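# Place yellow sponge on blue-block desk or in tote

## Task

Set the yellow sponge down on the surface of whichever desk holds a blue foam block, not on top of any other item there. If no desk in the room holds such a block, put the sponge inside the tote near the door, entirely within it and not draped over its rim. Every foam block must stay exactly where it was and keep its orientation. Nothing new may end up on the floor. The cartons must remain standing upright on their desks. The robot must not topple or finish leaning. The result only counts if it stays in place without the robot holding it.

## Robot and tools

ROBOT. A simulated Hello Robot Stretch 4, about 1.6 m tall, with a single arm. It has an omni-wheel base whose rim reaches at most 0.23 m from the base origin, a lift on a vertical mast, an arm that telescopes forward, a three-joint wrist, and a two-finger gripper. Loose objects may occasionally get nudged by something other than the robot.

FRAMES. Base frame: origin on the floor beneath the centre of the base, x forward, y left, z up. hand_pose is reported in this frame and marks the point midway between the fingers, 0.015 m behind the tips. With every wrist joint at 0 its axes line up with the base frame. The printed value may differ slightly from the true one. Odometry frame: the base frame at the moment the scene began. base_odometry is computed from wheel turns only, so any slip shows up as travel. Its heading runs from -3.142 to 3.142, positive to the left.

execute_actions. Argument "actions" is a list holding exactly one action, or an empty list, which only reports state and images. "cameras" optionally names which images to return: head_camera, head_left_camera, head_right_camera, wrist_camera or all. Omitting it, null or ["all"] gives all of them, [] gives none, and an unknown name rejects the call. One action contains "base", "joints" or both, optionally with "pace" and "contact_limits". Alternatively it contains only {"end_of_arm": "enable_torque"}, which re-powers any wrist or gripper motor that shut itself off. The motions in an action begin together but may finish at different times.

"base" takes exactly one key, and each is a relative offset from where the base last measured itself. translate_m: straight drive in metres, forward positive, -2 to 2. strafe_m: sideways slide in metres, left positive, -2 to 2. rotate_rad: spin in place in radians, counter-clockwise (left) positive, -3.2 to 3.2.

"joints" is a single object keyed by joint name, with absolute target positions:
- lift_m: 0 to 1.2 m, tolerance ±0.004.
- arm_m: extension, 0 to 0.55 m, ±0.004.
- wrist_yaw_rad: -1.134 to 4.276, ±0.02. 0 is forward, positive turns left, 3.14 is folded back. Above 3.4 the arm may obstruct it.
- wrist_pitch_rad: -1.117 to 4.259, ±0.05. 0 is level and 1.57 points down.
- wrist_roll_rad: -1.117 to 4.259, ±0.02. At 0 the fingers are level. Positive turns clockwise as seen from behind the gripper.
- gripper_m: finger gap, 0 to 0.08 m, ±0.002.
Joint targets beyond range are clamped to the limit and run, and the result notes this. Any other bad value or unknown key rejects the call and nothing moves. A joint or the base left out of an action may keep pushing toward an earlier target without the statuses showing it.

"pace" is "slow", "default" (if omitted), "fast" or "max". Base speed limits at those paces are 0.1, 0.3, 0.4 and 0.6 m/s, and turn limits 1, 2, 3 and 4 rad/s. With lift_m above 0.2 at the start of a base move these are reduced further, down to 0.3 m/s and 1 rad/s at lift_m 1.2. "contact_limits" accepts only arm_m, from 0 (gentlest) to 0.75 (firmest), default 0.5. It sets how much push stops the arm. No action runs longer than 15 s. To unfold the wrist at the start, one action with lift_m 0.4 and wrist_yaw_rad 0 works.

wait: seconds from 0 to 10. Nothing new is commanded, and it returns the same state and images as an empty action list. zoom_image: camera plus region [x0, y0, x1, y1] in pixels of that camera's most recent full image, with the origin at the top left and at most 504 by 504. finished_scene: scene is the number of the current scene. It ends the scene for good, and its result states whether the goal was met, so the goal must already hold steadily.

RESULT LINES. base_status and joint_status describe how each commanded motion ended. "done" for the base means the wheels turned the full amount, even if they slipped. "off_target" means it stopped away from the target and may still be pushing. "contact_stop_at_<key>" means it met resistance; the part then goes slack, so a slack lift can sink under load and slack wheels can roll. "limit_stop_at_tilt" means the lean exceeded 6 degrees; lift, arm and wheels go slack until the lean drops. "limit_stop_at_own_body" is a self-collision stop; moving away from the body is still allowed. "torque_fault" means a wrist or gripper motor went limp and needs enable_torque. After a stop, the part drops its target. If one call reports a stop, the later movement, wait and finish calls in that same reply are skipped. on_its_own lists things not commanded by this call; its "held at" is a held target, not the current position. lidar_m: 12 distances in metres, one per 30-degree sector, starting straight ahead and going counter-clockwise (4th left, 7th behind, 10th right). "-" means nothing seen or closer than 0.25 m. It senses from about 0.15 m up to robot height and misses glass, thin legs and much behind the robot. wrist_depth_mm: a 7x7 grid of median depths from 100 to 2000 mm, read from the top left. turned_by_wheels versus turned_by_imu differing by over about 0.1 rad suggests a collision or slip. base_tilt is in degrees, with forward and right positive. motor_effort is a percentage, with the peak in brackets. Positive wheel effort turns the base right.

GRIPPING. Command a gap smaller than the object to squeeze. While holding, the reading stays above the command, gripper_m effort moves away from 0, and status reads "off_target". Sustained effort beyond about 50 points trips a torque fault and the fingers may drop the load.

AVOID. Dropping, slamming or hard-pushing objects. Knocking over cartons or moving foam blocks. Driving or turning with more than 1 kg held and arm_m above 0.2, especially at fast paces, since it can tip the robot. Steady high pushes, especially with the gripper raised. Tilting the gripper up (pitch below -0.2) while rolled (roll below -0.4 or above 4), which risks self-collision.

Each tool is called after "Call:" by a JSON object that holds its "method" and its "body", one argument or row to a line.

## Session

Call:
{"method": "execute_actions", "body": {
  "actions": []
}}

Scene clock: 0.00 s.
base_odometry: x=+0.000 y=+0.000 heading=+0.000 (m, m, rad; odometry frame)
turned_by_wheels: +0.000 (rad since the last result)
turned_by_imu: +0.000 (rad since the last result)
base_tilt: forward=+0.3 right=+0.9 (deg)
lidar_m: 1.11 1.18 1.57 0.89 1.40 1.88 2.42 2.53 1.44 1.38 2.30 1.16
base_status: not commanded
joint_positions: lift_m=+0.168 arm_m=+0.002 wrist_yaw_rad=+3.054 wrist_pitch_rad=+0.019 wrist_roll_rad=+0.016 gripper_m=+0.040
joint_status: not commanded
motor_effort: lift_m=+18 arm_m=+0 wrist_yaw_rad=+1 wrist_pitch_rad=-9 wrist_roll_rad=+0 gripper_m=+0 wheel_0=+0 wheel_1=-1 wheel_2=+0 (%)
hand_pose: x=-0.0312 y=+0.1057 z=+0.3420 quat_wxyz=(+0.044, -0.009, +0.008, +0.999) (m; base frame)
wrist_depth_mm: - 145 - - - - 1537 / - 136 - - - - 1576 / - 132 217 - - - 1537 / 117 142 298 - - - 1537 / - - - - - - 1537 / 1308 1336 1397 1464 1464 1464 1397 / 917 - - 976 115 991 976
pictures: head_camera, head_left_camera, head_right_camera, wrist_camera
camera_calibration (this result's frames):
wrist_camera: T_world_to_cam=[[0.0786361, 0.996744, 0.0178281, -0.110597], [-0.00139035, 0.0179931, -0.999837, 0.397322], [-0.996902, 0.0785985, 0.00280074, 0.108226], [0, 0, 0, 1]] pos_world=[0.11714, 0.0945814, 0.398926]
Images, in order (width x height): head_camera 420x560, head_left_camera 420x672, head_right_camera 420x672, wrist_camera 616x392.

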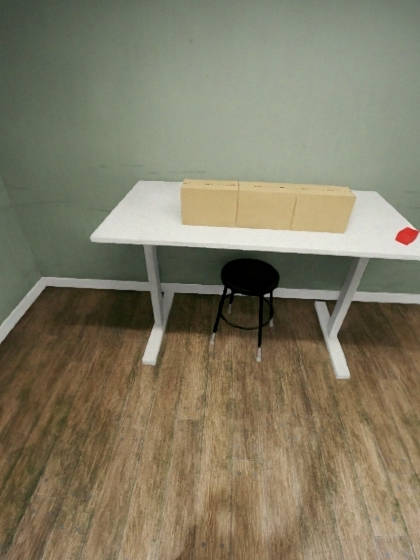

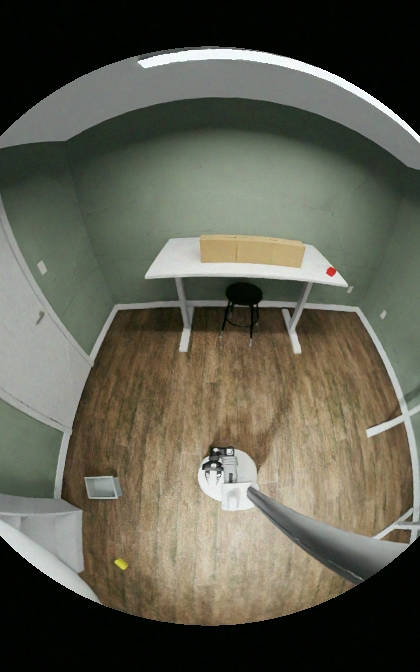

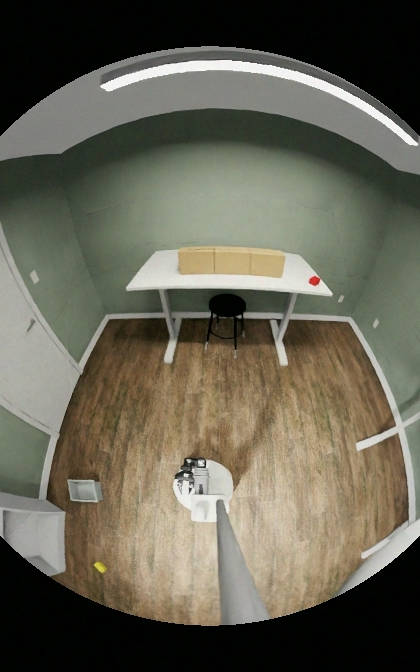

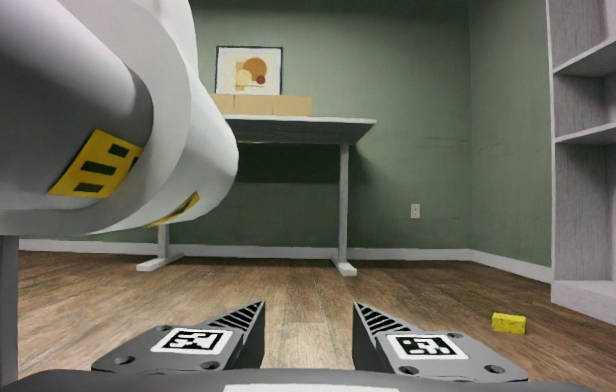

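Call:
{"method": "execute_actions", "body": {
  "actions": [
    {"base":{"rotate_rad":2.43},"joints":{"lift_m":0.4,"wrist_yaw_rad":0,"gripper_m":0.08},"pace":"fast"}
  ],
  "cameras": []
}}

Call:
{"method": "execute_actions", "body": {
  "actions": [
    {"base":{"translate_m":0.6},"joints":{"lift_m":0.3,"wrist_pitch_rad":1.2},"pace":"fast"}
  ],
  "cameras": ["head_camera","wrist_camera"]
}}

Scene clock: 8.17 s.
base_odometry: x=+0.000 y=+0.000 heading=+2.430 (m, m, rad; odometry frame)
turned_by_wheels: +2.430 (rad since the last result)
turned_by_imu: +2.442 (rad since the last result)
base_tilt: forward=+0.3 right=+0.9 (deg)
lidar_m: 1.59 2.04 2.08 1.50 1.39 1.42 1.22 1.12 1.15 1.66 1.50 0.87
base_status: done
joint_positions: lift_m=+0.400 arm_m=+0.002 wrist_yaw_rad=+0.000 wrist_pitch_rad=+0.019 wrist_roll_rad=+0.016 gripper_m=+0.080
joint_status: all done
motor_effort: lift_m=+21(25) arm_m=-1(1) wrist_yaw_rad=+0(7) wrist_pitch_rad=-9(10) wrist_roll_rad=+0(0) gripper_m=+1(1) wheel_0=-1(11) wheel_1=-2(9) wheel_2=+0(12) (%)
hand_pose: x=+0.3856 y=-0.0874 z=+0.5740 quat_wxyz=(+1.000, +0.008, +0.009, +0.000) (m; base frame)
wrist_depth_mm: - - - - 1618 1308 1138 / - - - - 1576 1138 1138 / 1808 - - - 1661 1308 1138 / - - - - 1576 1255 1138 / - - - - 1618 1308 1138 / - - - 1808 1537 1160 1118 / - - 162 1537 153 103 -
pictures: none
No camera images: the call's "cameras" was empty. Leave "cameras" out to get every camera's image.

Scene clock: 10.97 s.
base_odometry: x=-0.454 y=+0.392 heading=+2.430 (m, m, rad; odometry frame)
turned_by_wheels: +0.000 (rad since the last result)
turned_by_imu: -0.001 (rad since the last result)
base_tilt: forward=+0.1 right=+0.9 (deg)
lidar_m: 1.09 1.56 1.58 1.97 1.77 1.78 2.27 1.61 1.97 0.53 0.54 0.88
base_status: done
joint_positions: lift_m=+0.300 arm_m=+0.002 wrist_yaw_rad=+0.000 wrist_pitch_rad=+1.201 wrist_roll_rad=+0.016 gripper_m=+0.080
joint_status: all done
motor_effort: lift_m=+14(16) arm_m=+0(0) wrist_yaw_rad=+1(0) wrist_pitch_rad=-3(6) wrist_roll_rad=+1(1) gripper_m=+2(1) wheel_0=+0(9) wheel_1=+2(9) wheel_2=+2(14) (%)
hand_pose: x=+0.2499 y=-0.0874 z=+0.2802 quat_wxyz=(+0.825, +0.006, +0.565, -0.004) (m; base frame)
wrist_depth_mm: 603 603 597 591 603 609 603 / 564 564 559 554 559 564 559 / 517 512 517 517 517 521 521 / 484 480 484 484 484 484 484 / 452 452 455 455 455 449 452 / 421 424 424 421 427 424 421 / - - 162 404 153 102 -
pictures: head_camera, wrist_camera
camera_calibration (this result's frames):
wrist_camera: T_world_to_cam=[[0.0199516, -0.9998, -0.00164367, -0.0934954], [-0.924138, -0.0178143, -0.381643, 0.393575], [0.381537, 0.00913339, -0.924308, 0.313128], [0, 0, 0, 1]] pos_world=[0.246113, -0.0893253, 0.439478]
Images, in order (width x height): head_camera 420x560, wrist_camera 616x392.

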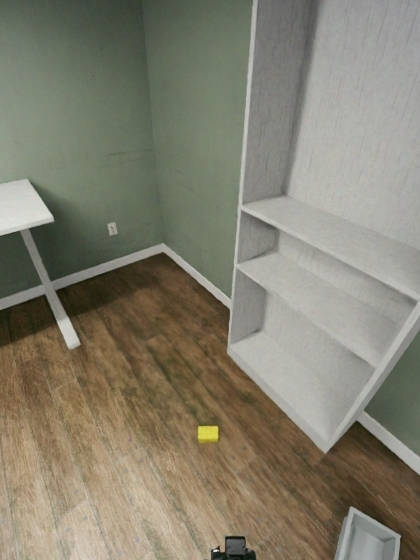

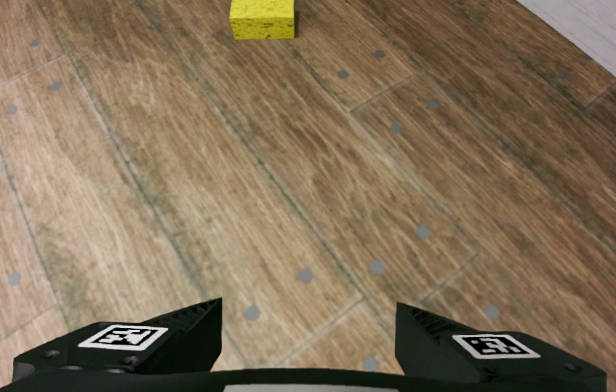

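Call:
{"method": "execute_actions", "body": {
  "actions": [
    {"base":{"strafe_m":0.08},"joints":{"lift_m":0.2,"arm_m":0.54,"wrist_pitch_rad":1.57,"wrist_roll_rad":1.57}}
  ],
  "cameras": ["wrist_camera"]
}}

Scene clock: 16.33 s.
base_odometry: x=-0.507 y=+0.331 heading=+2.430 (m, m, rad; odometry frame)
turned_by_wheels: +0.000 (rad since the last result)
turned_by_imu: -0.001 (rad since the last result)
base_tilt: forward=+0.2 right=+0.9 (deg)
lidar_m: 1.19 1.52 1.54 1.89 1.68 1.72 2.26 1.66 1.70 0.59 0.57 0.94
base_status: done
joint_positions: lift_m=+0.200 arm_m=+0.539 wrist_yaw_rad=+0.000 wrist_pitch_rad=+1.570 wrist_roll_rad=+1.570 gripper_m=+0.080
joint_status: all done
motor_effort: lift_m=+14(10) arm_m=+8(8) wrist_yaw_rad=+0(2) wrist_pitch_rad=-2(5) wrist_roll_rad=+1(6) gripper_m=+1(1) wheel_0=+0(10) wheel_1=+1(11) wheel_2=-1(1) (%)
hand_pose: x=+0.7097 y=-0.0874 z=+0.1659 quat_wxyz=(+0.501, +0.500, +0.500, -0.499) (m; base frame)
wrist_depth_mm: 327 324 322 320 319 319 317 / 324 322 322 319 317 317 317 / 322 320 319 319 317 314 314 / 319 319 317 315 315 314 314 / 317 317 271 312 312 310 310 / 315 314 268 312 312 312 309 / - - 162 310 153 103 -
pictures: wrist_camera
camera_calibration (this result's frames):
wrist_camera: T_world_to_cam=[[-0.999336, -0.0350896, -0.00979502, 0.706233], [-0.0348705, 0.999156, -0.0217078, 0.172982], [0.0105485, -0.0213519, -0.999716, 0.305126], [0, 0, 0, 1]] pos_world=[0.708577, -0.141539, 0.315712]
Images, in order (width x height): wrist_camera 616x392.

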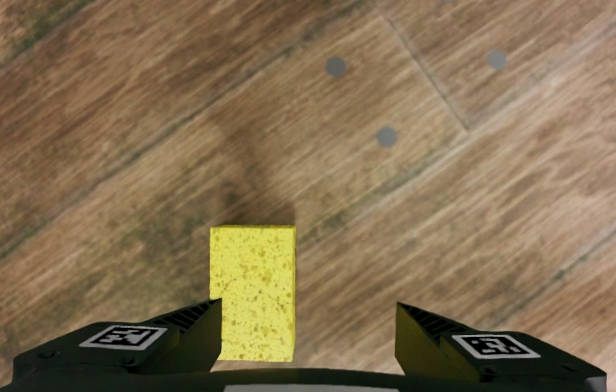

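Call:
{"method": "execute_actions", "body": {
  "actions": [
    {"base":{"translate_m":0.038},"joints":{"lift_m":0.11}}
  ],
  "cameras": ["wrist_camera"]
}}

Scene clock: 20.57 s.
base_odometry: x=-0.535 y=+0.356 heading=+2.430 (m, m, rad; odometry frame)
turned_by_wheels: +0.000 (rad since the last result)
turned_by_imu: +0.000 (rad since the last result)
base_tilt: forward=+0.3 right=+1.0 (deg)
lidar_m: 1.17 1.49 1.51 1.84 1.72 1.73 2.28 1.69 1.71 0.55 0.65 0.92
base_status: done
joint_positions: lift_m=+0.110 arm_m=+0.539 wrist_yaw_rad=+0.000 wrist_pitch_rad=+1.570 wrist_roll_rad=+1.570 gripper_m=+0.080
joint_status: all done
motor_effort: lift_m=+14(12) arm_m=+8(8) wrist_yaw_rad=+0(0) wrist_pitch_rad=-1(0) wrist_roll_rad=+1(1) gripper_m=+1(1) wheel_0=+1(7) wheel_1=+4(9) wheel_2=-2(9) (%)
hand_pose: x=+0.7097 y=-0.0874 z=+0.0759 quat_wxyz=(+0.501, +0.500, +0.500, -0.499) (m; base frame)
wrist_depth_mm: 233 232 230 230 229 228 228 / 232 230 229 229 227 227 226 / 230 229 229 228 226 226 224 / 229 228 228 226 225 224 224 / 228 228 227 180 224 224 222 / 227 226 180 179 223 222 221 / - - 161 179 153 103 -
pictures: wrist_camera
camera_calibration (this result's frames):
wrist_camera: T_world_to_cam=[[-0.99934, -0.034983, -0.0097949, 0.705375], [-0.0347639, 0.99916, -0.0217078, 0.170953], [0.0105461, -0.021353, -0.999716, 0.215152], [0, 0, 0, 1]] pos_world=[0.708584, -0.141539, 0.225711]
Images, in order (width x height): wrist_camera 616x392.

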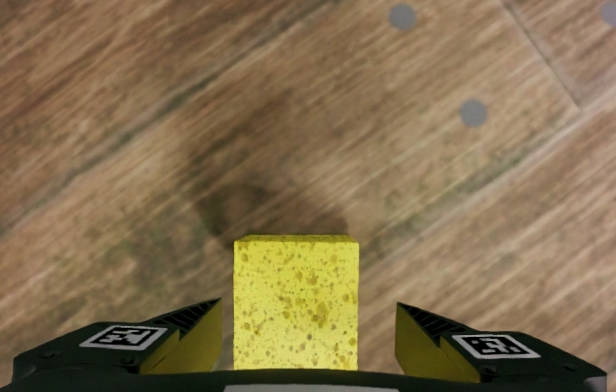

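Call:
{"method": "execute_actions", "body": {
  "actions": [
    {"joints":{"lift_m":0.056}}
  ],
  "cameras": []
}}

Call:
{"method": "execute_actions", "body": {
  "actions": [
    {"joints":{"gripper_m":0.045}}
  ],
  "cameras": ["wrist_camera"]
}}

Call:
{"method": "execute_actions", "body": {
  "actions": [
    {"base":{"rotate_rad":0.715},"joints":{"lift_m":1.195,"arm_m":0.005}}
  ],
  "cameras": ["wrist_camera","head_left_camera","head_right_camera"]
}}

Scene clock: 25.97 s.
base_odometry: x=-0.535 y=+0.356 heading=+2.430 (m, m, rad; odometry frame)
turned_by_wheels: +0.000 (rad since the last result)
turned_by_imu: +0.000 (rad since the last result)
base_tilt: forward=+0.2 right=+0.9 (deg)
lidar_m: 1.17 1.47 1.50 1.85 1.73 1.74 2.31 1.68 1.71 0.55 0.62 0.93
base_status: not commanded
joint_positions: lift_m=+0.056 arm_m=+0.539 wrist_yaw_rad=+0.000 wrist_pitch_rad=+1.570 wrist_roll_rad=+1.570 gripper_m=+0.080
joint_status: all done
motor_effort: lift_m=+14(11) arm_m=+8(8) wrist_yaw_rad=+1(1) wrist_pitch_rad=+0(1) wrist_roll_rad=+2(2) gripper_m=+1(1) wheel_0=+1(1) wheel_1=+4(4) wheel_2=-2(2) (%)
hand_pose: x=+0.7097 y=-0.0874 z=+0.0219 quat_wxyz=(+0.501, +0.500, +0.500, -0.499) (m; base frame)
wrist_depth_mm: 177 177 176 175 174 174 - / 176 176 175 174 174 173 172 / 175 175 174 173 173 172 171 / 175 174 173 172 172 171 170 / 174 173 172 138 171 170 170 / 172 172 126 126 164 169 168 / - - 126 126 126 103 -
pictures: none
No camera images: the call's "cameras" was empty. Leave "cameras" out to get every camera's image.

Scene clock: 26.97 s.
base_odometry: x=-0.535 y=+0.356 heading=+2.430 (m, m, rad; odometry frame)
turned_by_wheels: +0.000 (rad since the last result)
turned_by_imu: +0.000 (rad since the last result)
base_tilt: forward=+0.2 right=+1.0 (deg)
lidar_m: 1.16 1.48 1.51 1.86 1.71 1.74 2.30 1.68 1.71 0.55 0.64 0.92
base_status: not commanded
joint_positions: lift_m=+0.056 arm_m=+0.539 wrist_yaw_rad=+0.000 wrist_pitch_rad=+1.570 wrist_roll_rad=+1.570 gripper_m=+0.059
joint_status: gripper_m off_target (ended at +0.059, target +0.045)
on_its_own: gripper_m is held at +0.054, not at your +0.045, by its contact guard: the fingers met something
motor_effort: lift_m=+14(14) arm_m=+8(8) wrist_yaw_rad=+1(0) wrist_pitch_rad=-1(0) wrist_roll_rad=+2(1) gripper_m=-36(37) wheel_0=+1(1) wheel_1=+4(4) wheel_2=-2(2) (%)
hand_pose: x=+0.7097 y=-0.0874 z=+0.0219 quat_wxyz=(+0.501, +0.500, +0.500, -0.499) (m; base frame)
wrist_depth_mm: 178 176 176 175 174 174 - / 177 176 175 175 173 173 172 / 175 175 174 174 173 172 171 / 175 174 173 172 172 171 170 / 174 173 173 145 171 171 170 / 172 172 127 126 126 169 169 / 172 - 126 126 125 - -
pictures: wrist_camera
camera_calibration (this result's frames):
wrist_camera: T_world_to_cam=[[-0.99934, -0.0349816, -0.00979502, 0.704848], [-0.0347625, 0.99916, -0.0217078, 0.16978], [0.0105462, -0.021353, -0.999716, 0.16118], [0, 0, 0, 1]] pos_world=[0.708585, -0.141539, 0.171724]
Images, in order (width x height): wrist_camera 616x392.

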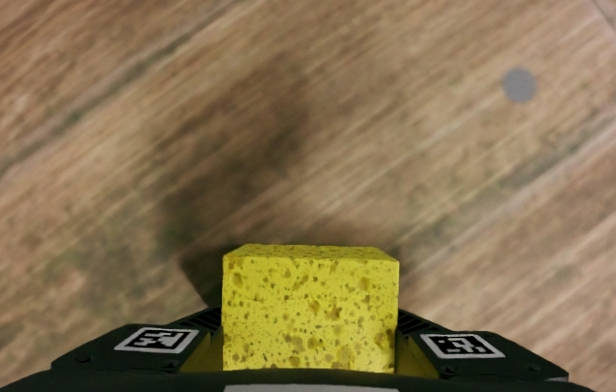

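Scene clock: 32.03 s.
base_odometry: x=-0.535 y=+0.356 heading=-3.138 (m, m, rad; odometry frame)
turned_by_wheels: +0.715 (rad since the last result)
turned_by_imu: +0.718 (rad since the last result)
base_tilt: forward=+0.3 right=+0.9 (deg)
lidar_m: 1.47 1.55 1.76 1.71 1.83 1.72 1.95 1.63 0.62 0.74 0.98 1.85
base_status: done
joint_positions: lift_m=+1.195 arm_m=+0.006 wrist_yaw_rad=+0.000 wrist_pitch_rad=+1.570 wrist_roll_rad=+1.570 gripper_m=+0.059
joint_status: all done
on_its_own: gripper_m is held at +0.054, not at your +0.045, by its contact guard: the fingers met something
motor_effort: lift_m=+22(25) arm_m=-8(8) wrist_yaw_rad=+0(1) wrist_pitch_rad=-1(0) wrist_roll_rad=+0(1) gripper_m=-36(36) wheel_0=+0(9) wheel_1=-4(11) wheel_2=+0(10) (%)
hand_pose: x=+0.1774 y=-0.0874 z=+1.1602 quat_wxyz=(+0.500, +0.500, +0.500, -0.500) (m; base frame)
wrist_depth_mm: 1336 1336 1308 1308 1308 1281 1308 / 1366 1336 1308 1308 1308 1308 1308 / 1336 1308 1308 1308 1308 1308 1281 / 1308 1308 1308 1308 1281 1308 1281 / 1281 1308 1281 145 1078 627 377 / 1308 1308 127 126 126 1255 1255 / 1308 - 126 126 125 - 1281
pictures: head_left_camera, head_right_camera, wrist_camera
camera_calibration (this result's frames):
wrist_camera: T_world_to_cam=[[-0.999368, -0.0343391, -0.00919258, 0.183395], [-0.0341333, 0.999182, -0.0216868, 0.175852], [0.00992976, -0.0213593, -0.999723, 1.30489], [0, 0, 0, 1]] pos_world=[0.176325, -0.141538, 1.31003]
Images, in order (width x height): head_left_camera 420x672, head_right_camera 420x672, wrist_camera 616x392.

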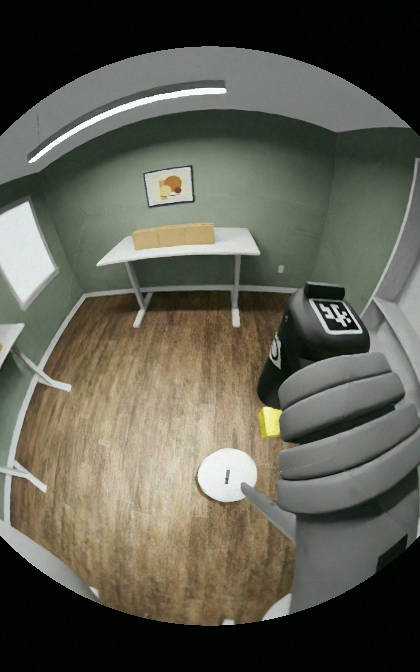

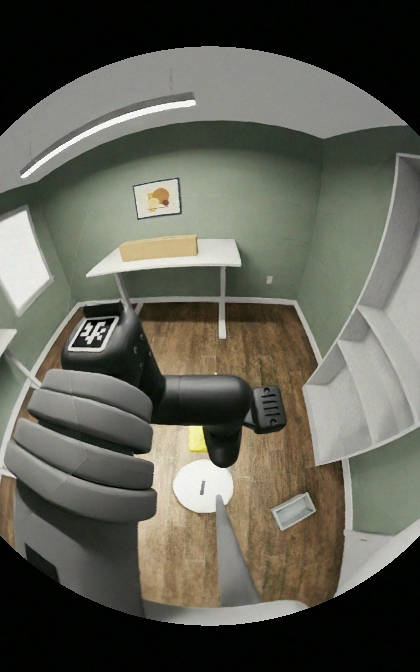

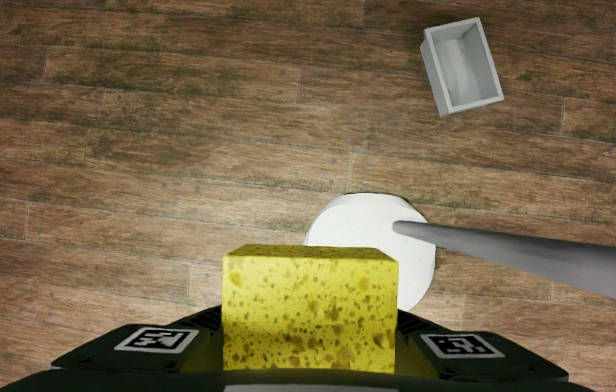

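Call:
{"method": "execute_actions", "body": {
  "actions": [
    {"base":{"translate_m":1.03},"joints":{"wrist_pitch_rad":0.3,"wrist_roll_rad":0,"wrist_yaw_rad":1.1}}
  ],
  "cameras": ["head_right_camera"]
}}

Scene clock: 39.63 s.
base_odometry: x=-1.565 y=+0.352 heading=-3.138 (m, m, rad; odometry frame)
turned_by_wheels: +0.000 (rad since the last result)
turned_by_imu: -0.003 (rad since the last result)
base_tilt: forward=+0.2 right=+0.9 (deg)
lidar_m: 0.46 0.49 0.71 1.70 1.75 2.89 2.92 1.35 1.01 0.97 1.35 0.47
base_status: done
joint_positions: lift_m=+1.195 arm_m=+0.006 wrist_yaw_rad=+1.100 wrist_pitch_rad=+0.304 wrist_roll_rad=+0.001 gripper_m=+0.059
joint_status: all done
on_its_own: gripper_m is held at +0.054, not at your +0.045, by its contact guard: the fingers met something
motor_effort: lift_m=+22(22) arm_m=-7(8) wrist_yaw_rad=+2(7) wrist_pitch_rad=-11(12) wrist_roll_rad=-1(6) gripper_m=-36(36) wheel_0=+2(8) wheel_1=+4(9) wheel_2=-1(11) (%)
hand_pose: x=+0.3472 y=+0.1412 z=+1.3094 quat_wxyz=(+0.843, -0.079, +0.129, +0.517) (m; base frame)
wrist_depth_mm: 1863 - - - 1537 1098 891 / 1983 - - - 1576 1138 891 / - - - - 1537 1160 904 / - - - - 1661 1138 931 / - - - 145 707 1078 946 / - - 127 126 126 508 842 / 1921 - 126 126 125 - 413
pictures: head_right_camera
Images, in order (width x height): head_right_camera 420x672.

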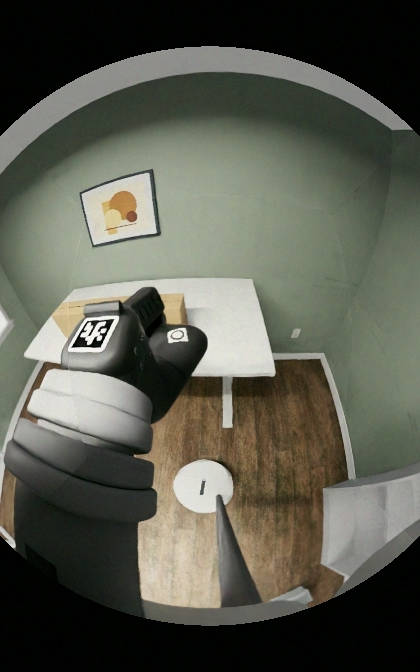

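Call:
{"method": "execute_actions", "body": {
  "actions": [
    {"base":{"strafe_m":-0.1},"joints":{"arm_m":0.545,"wrist_pitch_rad":0.75}}
  ],
  "cameras": ["wrist_camera"]
}}

Scene clock: 44.47 s.
base_odometry: x=-1.566 y=+0.452 heading=-3.138 (m, m, rad; odometry frame)
turned_by_wheels: +0.000 (rad since the last result)
turned_by_imu: -0.001 (rad since the last result)
base_tilt: forward=+0.2 right=+1.0 (deg)
lidar_m: 0.45 0.49 0.70 1.80 1.89 2.90 2.94 1.21 0.89 0.87 1.25 0.48
base_status: done
joint_positions: lift_m=+1.195 arm_m=+0.544 wrist_yaw_rad=+1.100 wrist_pitch_rad=+0.752 wrist_roll_rad=+0.000 gripper_m=+0.059
joint_status: all done
on_its_own: gripper_m is held at +0.054, not at your +0.045, by its contact guard: the fingers met something
motor_effort: lift_m=+22(21) arm_m=+8(9) wrist_yaw_rad=+1(0) wrist_pitch_rad=-6(7) wrist_roll_rad=+0(1) gripper_m=-36(36) wheel_0=+2(10) wheel_1=-3(7) wheel_2=+0(2) (%)
hand_pose: x=+0.8628 y=+0.0987 z=+1.2276 quat_wxyz=(+0.793, -0.192, +0.313, +0.486) (m; base frame)
wrist_depth_mm: 1921 - - 1078 691 500 407 / 615 715 991 1008 732 521 421 / 442 508 750 778 741 544 436 / 362 404 640 640 640 574 459 / 307 336 539 145 549 544 477 / 263 281 127 126 126 477 473 / 240 - 126 126 125 - 430
pictures: wrist_camera
camera_calibration (this result's frames):
wrist_camera: T_world_to_cam=[[0.903907, -0.427331, 0.0184619, -0.761969], [-0.272927, -0.609463, -0.744356, 1.26671], [0.329338, 0.667789, -0.667528, 0.618007], [0, 0, 0, 1]] pos_world=[0.830935, 0.0337027, 1.36949]
Images, in order (width x height): wrist_camera 616x392.

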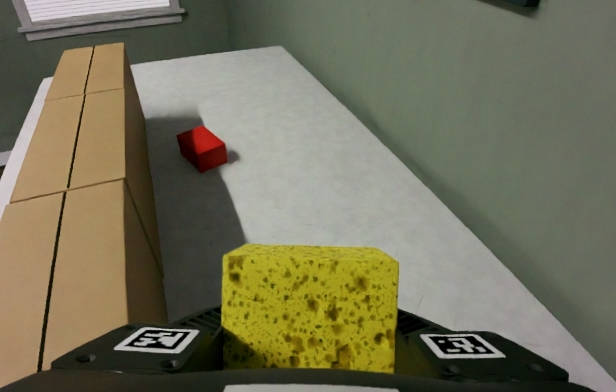

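Call:
{"method": "execute_actions", "body": {
  "actions": [
    {"base":{"translate_m":-0.55},"joints":{"arm_m":0.005,"wrist_pitch_rad":0.3}}
  ],
  "cameras": []
}}

Call:
{"method": "execute_actions", "body": {
  "actions": [
    {"base":{"rotate_rad":1.575}}
  ],
  "cameras": []
}}

Call:
{"method": "execute_actions", "body": {
  "actions": [
    {"base":{"translate_m":1.0}}
  ],
  "cameras": ["head_right_camera"]
}}

Scene clock: 50.67 s.
base_odometry: x=-1.016 y=+0.454 heading=-3.138 (m, m, rad; odometry frame)
turned_by_wheels: +0.000 (rad since the last result)
turned_by_imu: +0.000 (rad since the last result)
base_tilt: forward=+0.3 right=+0.9 (deg)
lidar_m: 1.01 1.05 1.54 1.79 1.92 2.27 2.44 0.84 0.87 0.84 0.89 1.74
base_status: done
joint_positions: lift_m=+1.195 arm_m=+0.006 wrist_yaw_rad=+1.100 wrist_pitch_rad=+0.303 wrist_roll_rad=+0.000 gripper_m=+0.059
joint_status: all done
on_its_own: gripper_m is held at +0.054, not at your +0.045, by its contact guard: the fingers met something
motor_effort: lift_m=+21(22) arm_m=-8(8) wrist_yaw_rad=+0(0) wrist_pitch_rad=-11(17) wrist_roll_rad=-1(1) gripper_m=-36(36) wheel_0=+0(5) wheel_1=-4(8) wheel_2=+1(9) (%)
hand_pose: x=+0.3473 y=+0.1412 z=+1.3094 quat_wxyz=(+0.843, -0.079, +0.129, +0.517) (m; base frame)
wrist_depth_mm: 1983 - - - - 1708 1397 / - - - - - 1708 1397 / - - - - - 1756 1430 / 1576 - - - - 1205 1397 / - - - 145 1255 1042 866 / - - 127 126 126 1618 820 / - - 126 126 125 - 1397
pictures: none
No camera images: the call's "cameras" was empty. Leave "cameras" out to get every camera's image.

Scene clock: 53.50 s.
base_odometry: x=-1.016 y=+0.454 heading=-1.564 (m, m, rad; odometry frame)
turned_by_wheels: +1.574 (rad since the last result)
turned_by_imu: +1.583 (rad since the last result)
base_tilt: forward=+0.2 right=+1.0 (deg)
lidar_m: 1.78 1.92 2.20 2.17 0.83 0.86 0.83 0.90 1.79 1.01 1.08 1.54
base_status: done
joint_positions: lift_m=+1.195 arm_m=+0.006 wrist_yaw_rad=+1.100 wrist_pitch_rad=+0.303 wrist_roll_rad=+0.000 gripper_m=+0.059
joint_status: not commanded
on_its_own: gripper_m is held at +0.054, not at your +0.045, by its contact guard: the fingers met something
motor_effort: lift_m=+21(21) arm_m=-8(8) wrist_yaw_rad=+0(0) wrist_pitch_rad=-9(10) wrist_roll_rad=-1(1) gripper_m=-37(35) wheel_0=-3(7) wheel_1=-5(8) wheel_2=-2(5) (%)
hand_pose: x=+0.3473 y=+0.1413 z=+1.3094 quat_wxyz=(+0.843, -0.079, +0.129, +0.517) (m; base frame)
wrist_depth_mm: - - - - - - - / - - - - - - - / - - - - - - - / - - - - - - 1708 / - - - 145 - - - / - - 127 126 126 - - / - - 126 126 125 - -
pictures: none
No camera images: the call's "cameras" was empty. Leave "cameras" out to get every camera's image.

Scene clock: 58.33 s.
base_odometry: x=-1.008 y=-0.546 heading=-1.563 (m, m, rad; odometry frame)
turned_by_wheels: +0.001 (rad since the last result)
turned_by_imu: -0.001 (rad since the last result)
base_tilt: forward=+0.3 right=+0.9 (deg)
lidar_m: 0.80 0.86 1.25 2.07 2.24 1.54 1.83 1.43 1.10 1.07 1.98 0.81
base_status: done
joint_positions: lift_m=+1.195 arm_m=+0.006 wrist_yaw_rad=+1.100 wrist_pitch_rad=+0.303 wrist_roll_rad=+0.000 gripper_m=+0.059
joint_status: not commanded
on_its_own: gripper_m is held at +0.054, not at your +0.045, by its contact guard: the fingers met something
motor_effort: lift_m=+21(21) arm_m=-8(8) wrist_yaw_rad=+0(1) wrist_pitch_rad=-10(10) wrist_roll_rad=+0(1) gripper_m=-36(36) wheel_0=+2(9) wheel_1=+3(10) wheel_2=+2(12) (%)
hand_pose: x=+0.3473 y=+0.1413 z=+1.3094 quat_wxyz=(+0.843, -0.079, +0.129, +0.517) (m; base frame)
wrist_depth_mm: - - - - - 1464 1229 / - - - - - 1537 1229 / - - - - - 1618 1255 / - - - - - 1499 1255 / - - - 145 1008 831 715 / - - 127 126 126 778 640 / - - 126 126 125 - 640
pictures: head_right_camera
Images, in order (width x height): head_right_camera 420x672.

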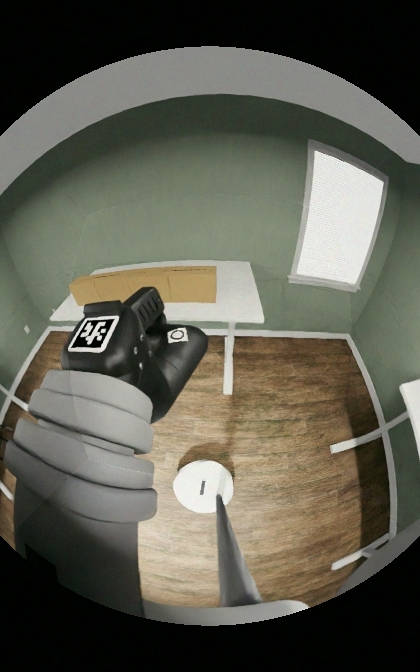

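Call:
{"method": "execute_actions", "body": {
  "actions": [
    {"base":{"translate_m":0.36},"joints":{"arm_m":0.545}}
  ],
  "cameras": []
}}

Call:
{"method": "execute_actions", "body": {
  "actions": [
    {"base":{"strafe_m":-0.12},"joints":{"wrist_pitch_rad":0.75}}
  ],
  "cameras": ["wrist_camera","head_right_camera"]
}}

Scene clock: 63.60 s.
base_odometry: x=-1.006 y=-0.906 heading=-1.563 (m, m, rad; odometry frame)
turned_by_wheels: +0.000 (rad since the last result)
turned_by_imu: -0.001 (rad since the last result)
base_tilt: forward=+0.2 right=+0.9 (deg)
lidar_m: 0.43 0.46 0.69 2.06 2.19 1.90 2.18 1.51 1.12 1.09 1.60 0.44
base_status: done
joint_positions: lift_m=+1.195 arm_m=+0.544 wrist_yaw_rad=+1.100 wrist_pitch_rad=+0.303 wrist_roll_rad=+0.000 gripper_m=+0.059
joint_status: all done
on_its_own: gripper_m is held at +0.054, not at your +0.045, by its contact guard: the fingers met something
motor_effort: lift_m=+21(21) arm_m=+8(11) wrist_yaw_rad=+2(1) wrist_pitch_rad=-9(9) wrist_roll_rad=-1(1) gripper_m=-36(36) wheel_0=+3(7) wheel_1=+4(10) wheel_2=-1(11) (%)
hand_pose: x=+0.8845 y=+0.1412 z=+1.3095 quat_wxyz=(+0.843, -0.079, +0.129, +0.517) (m; base frame)
wrist_depth_mm: - - - 1098 699 504 410 / - - - 1138 715 512 415 / - - - 1160 732 525 424 / - - - 1205 732 530 430 / 640 991 1078 145 676 535 430 / 466 750 127 126 126 539 436 / 392 - 126 126 125 - 427
pictures: none
No camera images: the call's "cameras" was empty. Leave "cameras" out to get every camera's image.

Scene clock: 65.17 s.
base_odometry: x=-1.126 y=-0.907 heading=-1.563 (m, m, rad; odometry frame)
turned_by_wheels: +0.000 (rad since the last result)
turned_by_imu: +0.000 (rad since the last result)
base_tilt: forward=+0.2 right=+0.9 (deg)
lidar_m: 0.41 0.45 0.68 2.17 2.34 1.96 2.20 1.34 0.99 0.99 1.60 0.44
base_status: done
joint_positions: lift_m=+1.195 arm_m=+0.544 wrist_yaw_rad=+1.100 wrist_pitch_rad=+0.752 wrist_roll_rad=+0.000 gripper_m=+0.059
joint_status: all done
on_its_own: gripper_m is held at +0.054, not at your +0.045, by its contact guard: the fingers met something
motor_effort: lift_m=+21(21) arm_m=+8(8) wrist_yaw_rad=+1(0) wrist_pitch_rad=-6(7) wrist_roll_rad=-1(1) gripper_m=-36(36) wheel_0=+1(10) wheel_1=-4(11) wheel_2=+0(0) (%)
hand_pose: x=+0.8629 y=+0.0988 z=+1.2277 quat_wxyz=(+0.793, -0.192, +0.313, +0.486) (m; base frame)
wrist_depth_mm: - - - 1098 691 496 404 / 569 946 1008 991 723 517 418 / 442 750 778 778 759 539 433 / 373 615 640 640 647 569 449 / 324 521 539 145 549 549 466 / 287 452 127 126 126 477 473 / 253 - 126 126 125 - 433
pictures: head_right_camera, wrist_camera
camera_calibration (this result's frames):
wrist_camera: T_world_to_cam=[[0.903927, -0.427287, 0.0184831, -0.762029], [-0.272781, -0.609275, -0.744563, 1.26691], [0.329404, 0.667989, -0.667296, 0.617649], [0, 0, 0, 1]] pos_world=[0.830951, 0.0337091, 1.36953]
Images, in order (width x height): head_right_camera 420x672, wrist_camera 616x392.

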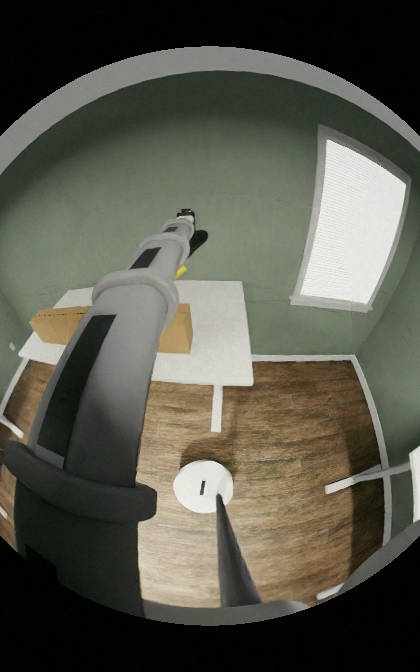

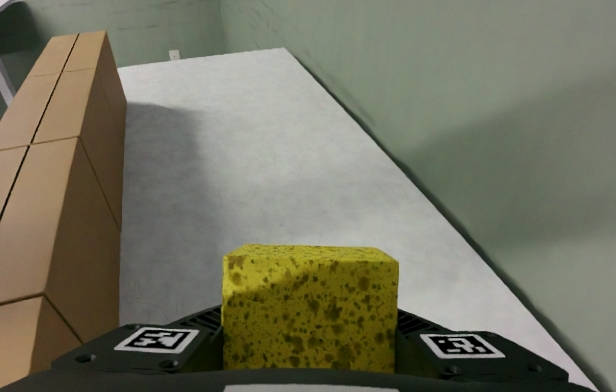

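Call:
{"method": "execute_actions", "body": {
  "actions": [
    {"base":{"translate_m":-1.25},"joints":{"arm_m":0.005,"wrist_pitch_rad":0.3}}
  ],
  "cameras": []
}}

Call:
{"method": "execute_actions", "body": {
  "actions": [
    {"base":{"rotate_rad":1.555},"joints":{"wrist_yaw_rad":-1.1}}
  ],
  "cameras": []
}}

Call:
{"method": "execute_actions", "body": {
  "actions": [
    {"base":{"translate_m":1.6}}
  ],
  "cameras": ["head_left_camera"]
}}

Scene clock: 74.73 s.
base_odometry: x=-1.135 y=+0.343 heading=-1.564 (m, m, rad; odometry frame)
turned_by_wheels: -0.001 (rad since the last result)
turned_by_imu: +0.000 (rad since the last result)
base_tilt: forward=+0.3 right=+0.9 (deg)
lidar_m: 1.67 1.79 2.33 2.26 0.97 0.97 0.94 1.33 0.92 0.89 0.97 1.37
base_status: done
joint_positions: lift_m=+1.195 arm_m=+0.006 wrist_yaw_rad=+1.100 wrist_pitch_rad=+0.303 wrist_roll_rad=+0.000 gripper_m=+0.059
joint_status: all done
on_its_own: gripper_m is held at +0.054, not at your +0.045, by its contact guard: the fingers met something
motor_effort: lift_m=+21(22) arm_m=-8(7) wrist_yaw_rad=+1(1) wrist_pitch_rad=-10(18) wrist_roll_rad=-1(0) gripper_m=-36(36) wheel_0=-2(4) wheel_1=-4(10) wheel_2=-1(10) (%)
hand_pose: x=+0.3473 y=+0.1413 z=+1.3094 quat_wxyz=(+0.843, -0.079, +0.129, +0.517) (m; base frame)
wrist_depth_mm: - - - - - - - / - - - - - - - / - - - - - - - / - - - - - - 1537 / - - - 145 - - - / - - 127 126 126 - - / - - 126 126 125 - -
pictures: none
No camera images: the call's "cameras" was empty. Leave "cameras" out to get every camera's image.

Scene clock: 77.57 s.
base_odometry: x=-1.135 y=+0.343 heading=-0.010 (m, m, rad; odometry frame)
turned_by_wheels: +1.554 (rad since the last result)
turned_by_imu: +1.562 (rad since the last result)
base_tilt: forward=+0.2 right=+1.0 (deg)
lidar_m: 2.28 0.98 0.97 0.94 1.33 0.91 0.87 1.00 1.40 1.68 1.79 2.32
base_status: done
joint_positions: lift_m=+1.195 arm_m=+0.006 wrist_yaw_rad=-1.100 wrist_pitch_rad=+0.303 wrist_roll_rad=+0.000 gripper_m=+0.059
joint_status: all done
on_its_own: gripper_m is held at +0.054, not at your +0.045, by its contact guard: the fingers met something
motor_effort: lift_m=+21(21) arm_m=-7(8) wrist_yaw_rad=+1(4) wrist_pitch_rad=-10(10) wrist_roll_rad=-1(1) gripper_m=-36(36) wheel_0=-5(7) wheel_1=-4(7) wheel_2=-3(4) (%)
hand_pose: x=+0.1915 y=-0.2205 z=+1.3094 quat_wxyz=(+0.843, +0.079, +0.129, -0.517) (m; base frame)
wrist_depth_mm: - - - - - - 1808 / - - - - - - 1808 / - - - - - - 1921 / - - - - 1756 1576 1863 / - - - 145 - - 1921 / - - 127 126 126 - - / - - 126 125 125 - -
pictures: none
No camera images: the call's "cameras" was empty. Leave "cameras" out to get every camera's image.

Scene clock: 84.40 s.
base_odometry: x=+0.465 y=+0.328 heading=-0.009 (m, m, rad; odometry frame)
turned_by_wheels: +0.000 (rad since the last result)
turned_by_imu: -0.003 (rad since the last result)
base_tilt: forward=+0.2 right=+0.9 (deg)
lidar_m: 0.68 1.55 1.13 1.12 0.91 0.78 3.30 3.47 1.84 1.79 0.92 0.69
base_status: done
joint_positions: lift_m=+1.195 arm_m=+0.006 wrist_yaw_rad=-1.100 wrist_pitch_rad=+0.303 wrist_roll_rad=+0.000 gripper_m=+0.059
joint_status: not commanded
on_its_own: gripper_m is held at +0.054, not at your +0.045, by its contact guard: the fingers met something
motor_effort: lift_m=+21(21) arm_m=-7(8) wrist_yaw_rad=+0(1) wrist_pitch_rad=-11(11) wrist_roll_rad=+0(0) gripper_m=-36(36) wheel_0=+2(6) wheel_1=+4(7) wheel_2=+1(11) (%)
hand_pose: x=+0.1915 y=-0.2205 z=+1.3094 quat_wxyz=(+0.843, +0.079, +0.129, -0.517) (m; base frame)
wrist_depth_mm: 1118 1308 1661 - - - 1863 / 1138 1397 1708 - - - 1921 / 1138 1397 1756 - - - - / 1182 1366 1078 - - - - / 683 778 931 145 - - - / 654 759 127 126 126 - - / 621 - 126 126 125 - -
pictures: head_left_camera
Images, in order (width x height): head_left_camera 420x672.

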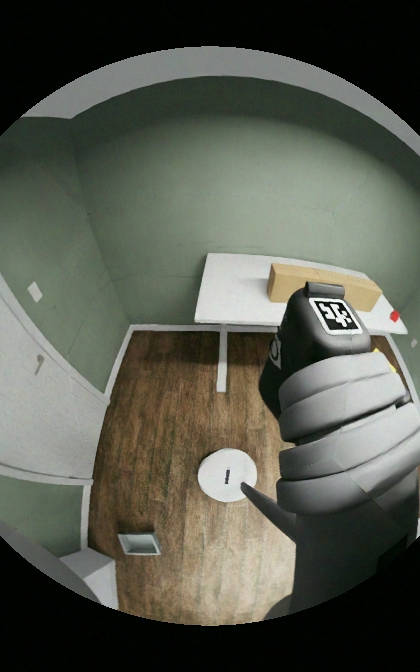

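Call:
{"method": "execute_actions", "body": {
  "actions": [
    {"base":{"translate_m":0.25},"joints":{"arm_m":0.545}}
  ],
  "cameras": []
}}

Call:
{"method": "execute_actions", "body": {
  "actions": [
    {"base":{"strafe_m":-0.12},"joints":{"wrist_pitch_rad":0.75}}
  ],
  "cameras": ["wrist_camera","head_left_camera"]
}}

Scene clock: 89.77 s.
base_odometry: x=+0.715 y=+0.326 heading=-0.009 (m, m, rad; odometry frame)
turned_by_wheels: +0.000 (rad since the last result)
turned_by_imu: -0.001 (rad since the last result)
base_tilt: forward=+0.2 right=+0.9 (deg)
lidar_m: 0.43 0.48 1.14 1.08 1.18 1.03 3.55 2.45 1.87 1.32 0.59 0.44
base_status: done
joint_positions: lift_m=+1.195 arm_m=+0.544 wrist_yaw_rad=-1.100 wrist_pitch_rad=+0.303 wrist_roll_rad=+0.000 gripper_m=+0.059
joint_status: all done
on_its_own: gripper_m is held at +0.054, not at your +0.045, by its contact guard: the fingers met something
motor_effort: lift_m=+21(21) arm_m=+8(9) wrist_yaw_rad=+1(2) wrist_pitch_rad=-11(10) wrist_roll_rad=-1(1) gripper_m=-36(36) wheel_0=+1(5) wheel_1=+4(5) wheel_2=+0(13) (%)
hand_pose: x=+0.7287 y=-0.2205 z=+1.3094 quat_wxyz=(+0.843, +0.079, +0.129, -0.517) (m; base frame)
wrist_depth_mm: 462 554 707 946 1499 - 1863 / 473 569 723 991 1576 - 1983 / 484 585 759 1025 1708 - - / 496 609 788 1078 1863 - - / 504 621 750 145 1160 1098 - / 521 615 127 126 126 539 574 / 517 - 126 126 125 - 433
pictures: none
No camera images: the call's "cameras" was empty. Leave "cameras" out to get every camera's image.

Scene clock: 91.33 s.
base_odometry: x=+0.714 y=+0.206 heading=-0.009 (m, m, rad; odometry frame)
turned_by_wheels: +0.000 (rad since the last result)
turned_by_imu: +0.000 (rad since the last result)
base_tilt: forward=+0.2 right=+0.9 (deg)
lidar_m: 0.42 0.47 1.26 1.21 1.25 1.12 3.55 2.26 1.74 2.29 0.57 0.43
base_status: done
joint_positions: lift_m=+1.195 arm_m=+0.544 wrist_yaw_rad=-1.100 wrist_pitch_rad=+0.752 wrist_roll_rad=+0.000 gripper_m=+0.059
joint_status: all done
on_its_own: gripper_m is held at +0.054, not at your +0.045, by its contact guard: the fingers met something
motor_effort: lift_m=+21(21) arm_m=+8(8) wrist_yaw_rad=+1(0) wrist_pitch_rad=-7(5) wrist_roll_rad=+0(0) gripper_m=-36(36) wheel_0=-1(8) wheel_1=-2(10) wheel_2=+0(1) (%)
hand_pose: x=+0.7070 y=-0.1781 z=+1.2277 quat_wxyz=(+0.793, +0.192, +0.313, -0.486) (m; base frame)
wrist_depth_mm: 459 549 715 946 1537 - 1808 / 480 580 768 960 1025 1060 1808 / 512 627 741 798 798 741 480 / 535 615 634 640 621 382 397 / 530 535 539 145 521 319 330 / 459 462 127 126 126 276 283 / 415 - 126 126 125 - 253
pictures: head_left_camera, wrist_camera
camera_calibration (this result's frames):
wrist_camera: T_world_to_cam=[[-0.877399, -0.479405, 0.0184875, 0.510713], [-0.332075, 0.579044, -0.744603, 1.30933], [0.346261, -0.659454, -0.667251, 0.605547], [0, 0, 0, 1]] pos_world=[0.673217, -0.11399, 1.36954]
Images, in order (width x height): head_left_camera 420x672, wrist_camera 616x392.

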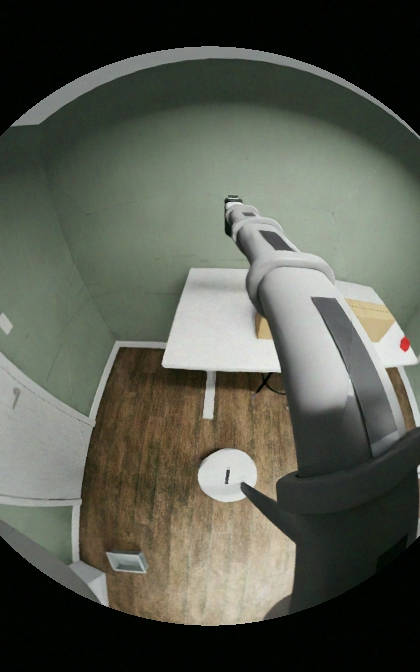

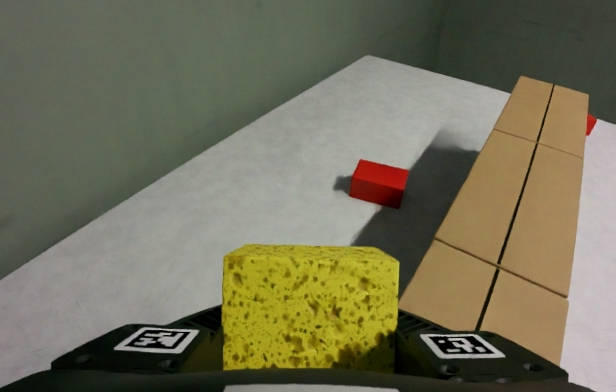

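Call:
{"method": "execute_actions", "body": {
  "actions": [
    {"joints":{"wrist_pitch_rad":1.15}}
  ],
  "cameras": ["wrist_camera"]
}}

Scene clock: 95.77 s.
base_odometry: x=+0.714 y=+0.206 heading=-0.009 (m, m, rad; odometry frame)
turned_by_wheels: +0.000 (rad since the last result)
turned_by_imu: +0.000 (rad since the last result)
base_tilt: forward=+0.2 right=+1.0 (deg)
lidar_m: 0.41 0.46 1.27 1.21 1.25 1.10 3.56 2.25 1.73 2.27 0.57 0.44
base_status: not commanded
joint_positions: lift_m=+1.195 arm_m=+0.544 wrist_yaw_rad=-1.100 wrist_pitch_rad=+1.151 wrist_roll_rad=+0.000 gripper_m=+0.059
joint_status: all done
on_its_own: gripper_m is held at +0.054, not at your +0.045, by its contact guard: the fingers met something
motor_effort: lift_m=+21(21) arm_m=+8(8) wrist_yaw_rad=+1(1) wrist_pitch_rad=-3(2) wrist_roll_rad=+0(1) gripper_m=-35(36) wheel_0=+0(0) wheel_1=-2(2) wheel_2=+0(0) (%)
hand_pose: x=+0.6759 y=-0.1169 z=+1.1787 quat_wxyz=(+0.715, +0.285, +0.464, -0.439) (m; base frame)
wrist_depth_mm: 508 564 559 569 554 319 314 / 512 512 508 512 517 281 285 / 466 473 469 473 459 257 259 / 430 430 433 433 236 237 239 / 399 402 399 145 219 220 394 / 368 373 127 126 126 204 377 / 351 - 126 126 125 - 362
pictures: wrist_camera
camera_calibration (this result's frames):
wrist_camera: T_world_to_cam=[[-0.875217, -0.483698, 0.00567069, 0.526751], [-0.439472, 0.790185, -0.427168, 0.950242], [0.20214, -0.376357, -0.904154, 1.03377], [0, 0, 0, 1]] pos_world=[0.669659, -0.10701, 1.33762]
Images, in order (width x height): wrist_camera 616x392.

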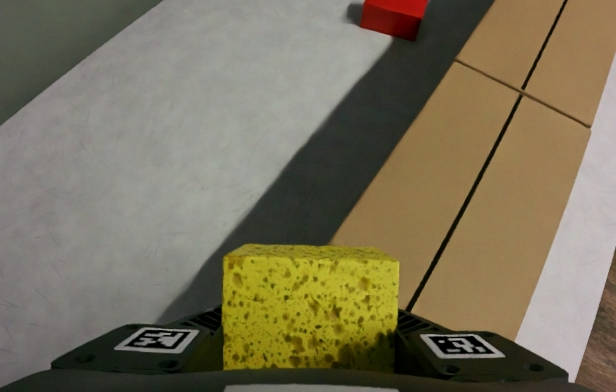

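Call:
{"method": "execute_actions", "body": {
  "actions": [
    {"joints":{"arm_m":0.005,"wrist_pitch_rad":0.5},"base":{"translate_m":-0.5}}
  ],
  "cameras": []
}}

Call:
{"method": "execute_actions", "body": {
  "actions": [
    {"base":{"rotate_rad":2.15},"joints":{"wrist_yaw_rad":0,"wrist_pitch_rad":1.57,"lift_m":0.5}}
  ],
  "cameras": ["head_camera","wrist_camera"]
}}

Scene clock: 108.80 s.
base_odometry: x=+0.214 y=+0.210 heading=-0.009 (m, m, rad; odometry frame)
turned_by_wheels: +0.000 (rad since the last result)
turned_by_imu: +0.000 (rad since the last result)
base_tilt: forward=+0.2 right=+1.0 (deg)
lidar_m: 0.90 0.98 1.32 1.23 0.74 1.55 3.05 2.51 1.70 1.65 1.24 0.94
base_status: done
joint_positions: lift_m=+1.195 arm_m=+0.006 wrist_yaw_rad=-1.100 wrist_pitch_rad=+0.503 wrist_roll_rad=+0.000 gripper_m=+0.059
joint_status: all done
on_its_own: gripper_m is held at +0.054, not at your +0.045, by its contact guard: the fingers met something
motor_effort: lift_m=+21(21) arm_m=-8(8) wrist_yaw_rad=+1(0) wrist_pitch_rad=-10(13) wrist_roll_rad=-1(0) gripper_m=-36(36) wheel_0=-1(7) wheel_1=-4(9) wheel_2=+0(12) (%)
hand_pose: x=+0.1839 y=-0.2057 z=+1.2704 quat_wxyz=(+0.826, +0.130, +0.212, -0.506) (m; base frame)
wrist_depth_mm: 1281 1499 - - - 1921 1756 / 1336 1618 - - - - 1808 / 866 1008 1397 - - - 1756 / 842 976 - - - - - / 798 1863 1708 145 - - - / 1078 1808 127 126 126 1921 1921 / 1008 - 126 126 125 - 1661
pictures: none
No camera images: the call's "cameras" was empty. Leave "cameras" out to get every camera's image.

Scene clock: 112.40 s.
base_odometry: x=+0.214 y=+0.210 heading=+2.140 (m, m, rad; odometry frame)
turned_by_wheels: +2.149 (rad since the last result)
turned_by_imu: +2.160 (rad since the last result)
base_tilt: forward=+0.3 right=+0.9 (deg)
lidar_m: 0.73 1.66 2.23 2.08 1.65 1.65 1.19 0.94 0.92 1.65 1.28 1.27
base_status: done
joint_positions: lift_m=+0.500 arm_m=+0.006 wrist_yaw_rad=+0.000 wrist_pitch_rad=+1.570 wrist_roll_rad=+0.000 gripper_m=+0.059
joint_status: all done
on_its_own: gripper_m is held at +0.054, not at your +0.045, by its contact guard: the fingers met something
motor_effort: lift_m=+14(18) arm_m=-7(8) wrist_yaw_rad=+1(6) wrist_pitch_rad=+2(5) wrist_roll_rad=-1(0) gripper_m=-36(36) wheel_0=-5(7) wheel_1=-4(6) wheel_2=-4(8) (%)
hand_pose: x=+0.1775 y=-0.0874 z=+0.4659 quat_wxyz=(+0.707, +0.000, +0.707, +0.000) (m; base frame)
wrist_depth_mm: 627 634 634 627 627 627 634 / 627 627 621 627 627 627 621 / 627 621 621 634 627 621 615 / 615 615 615 615 615 615 609 / 615 615 404 145 609 603 609 / 609 402 127 126 126 603 597 / 609 - 126 126 125 - 597
pictures: head_camera, wrist_camera
camera_calibration (this result's frames):
wrist_camera: T_world_to_cam=[[0.0335132, -0.9994, -0.00870786, -0.0908285], [-0.999188, -0.0333088, -0.0226525, 0.242269], [0.0223488, 0.00945995, -0.999705, 0.611254], [0, 0, 0, 1]] pos_world=[0.231455, -0.0884868, 0.615771]
Images, in order (width x height): head_camera 420x560, wrist_camera 616x392.

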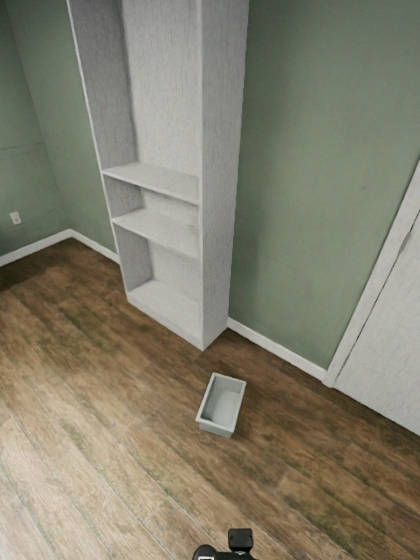

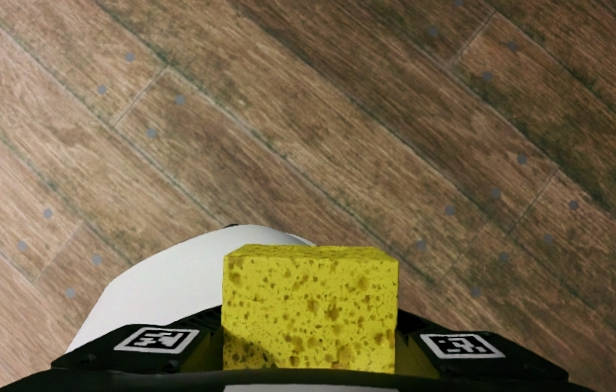

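Call:
{"method": "execute_actions", "body": {
  "actions": [
    {"base":{"translate_m":0.2},"joints":{"arm_m":0.47,"lift_m":0.4}}
  ],
  "cameras": ["head_camera","wrist_camera"]
}}

Scene clock: 117.90 s.
base_odometry: x=+0.107 y=+0.379 heading=+2.140 (m, m, rad; odometry frame)
turned_by_wheels: +0.001 (rad since the last result)
turned_by_imu: +0.000 (rad since the last result)
base_tilt: forward=+0.3 right=+0.9 (deg)
lidar_m: 0.55 1.38 2.13 2.30 1.81 1.79 1.33 1.07 1.04 1.42 1.12 1.10
base_status: done
joint_positions: lift_m=+0.400 arm_m=+0.469 wrist_yaw_rad=+0.000 wrist_pitch_rad=+1.570 wrist_roll_rad=+0.000 gripper_m=+0.059
joint_status: all done
on_its_own: gripper_m is held at +0.054, not at your +0.045, by its contact guard: the fingers met something
motor_effort: lift_m=+14(15) arm_m=+8(5) wrist_yaw_rad=+1(2) wrist_pitch_rad=+1(3) wrist_roll_rad=+0(0) gripper_m=-36(36) wheel_0=+3(8) wheel_1=+4(10) wheel_2=+1(12) (%)
hand_pose: x=+0.6397 y=-0.0874 z=+0.3659 quat_wxyz=(+0.707, +0.000, +0.707, +0.000) (m; base frame)
wrist_depth_mm: 535 530 530 525 525 530 525 / 530 530 521 449 521 521 517 / 521 517 517 517 512 517 512 / 517 521 508 512 512 517 512 / 512 512 421 145 508 508 512 / 512 508 127 126 126 508 508 / 508 - 126 126 125 - 500
pictures: head_camera, wrist_camera
camera_calibration (this result's frames):
wrist_camera: T_world_to_cam=[[0.0338472, -0.999389, -0.00870845, -0.107403], [-0.999178, -0.0336429, -0.0226307, 0.701815], [0.0223239, 0.00946728, -0.999706, 0.500964], [0, 0, 0, 1]] pos_world=[0.69369, -0.0884687, 0.515764]
Images, in order (width x height): head_camera 420x560, wrist_camera 616x392.

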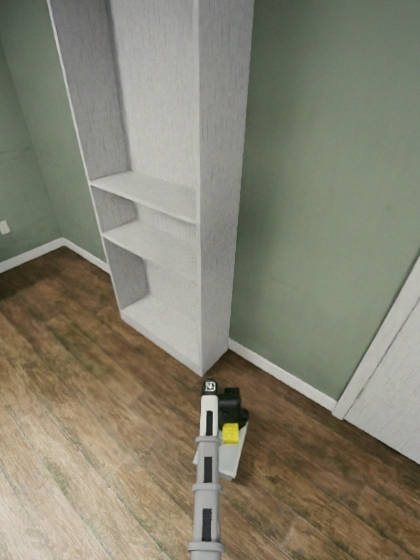

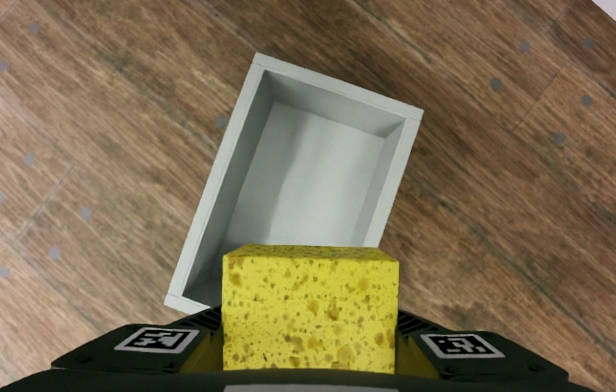

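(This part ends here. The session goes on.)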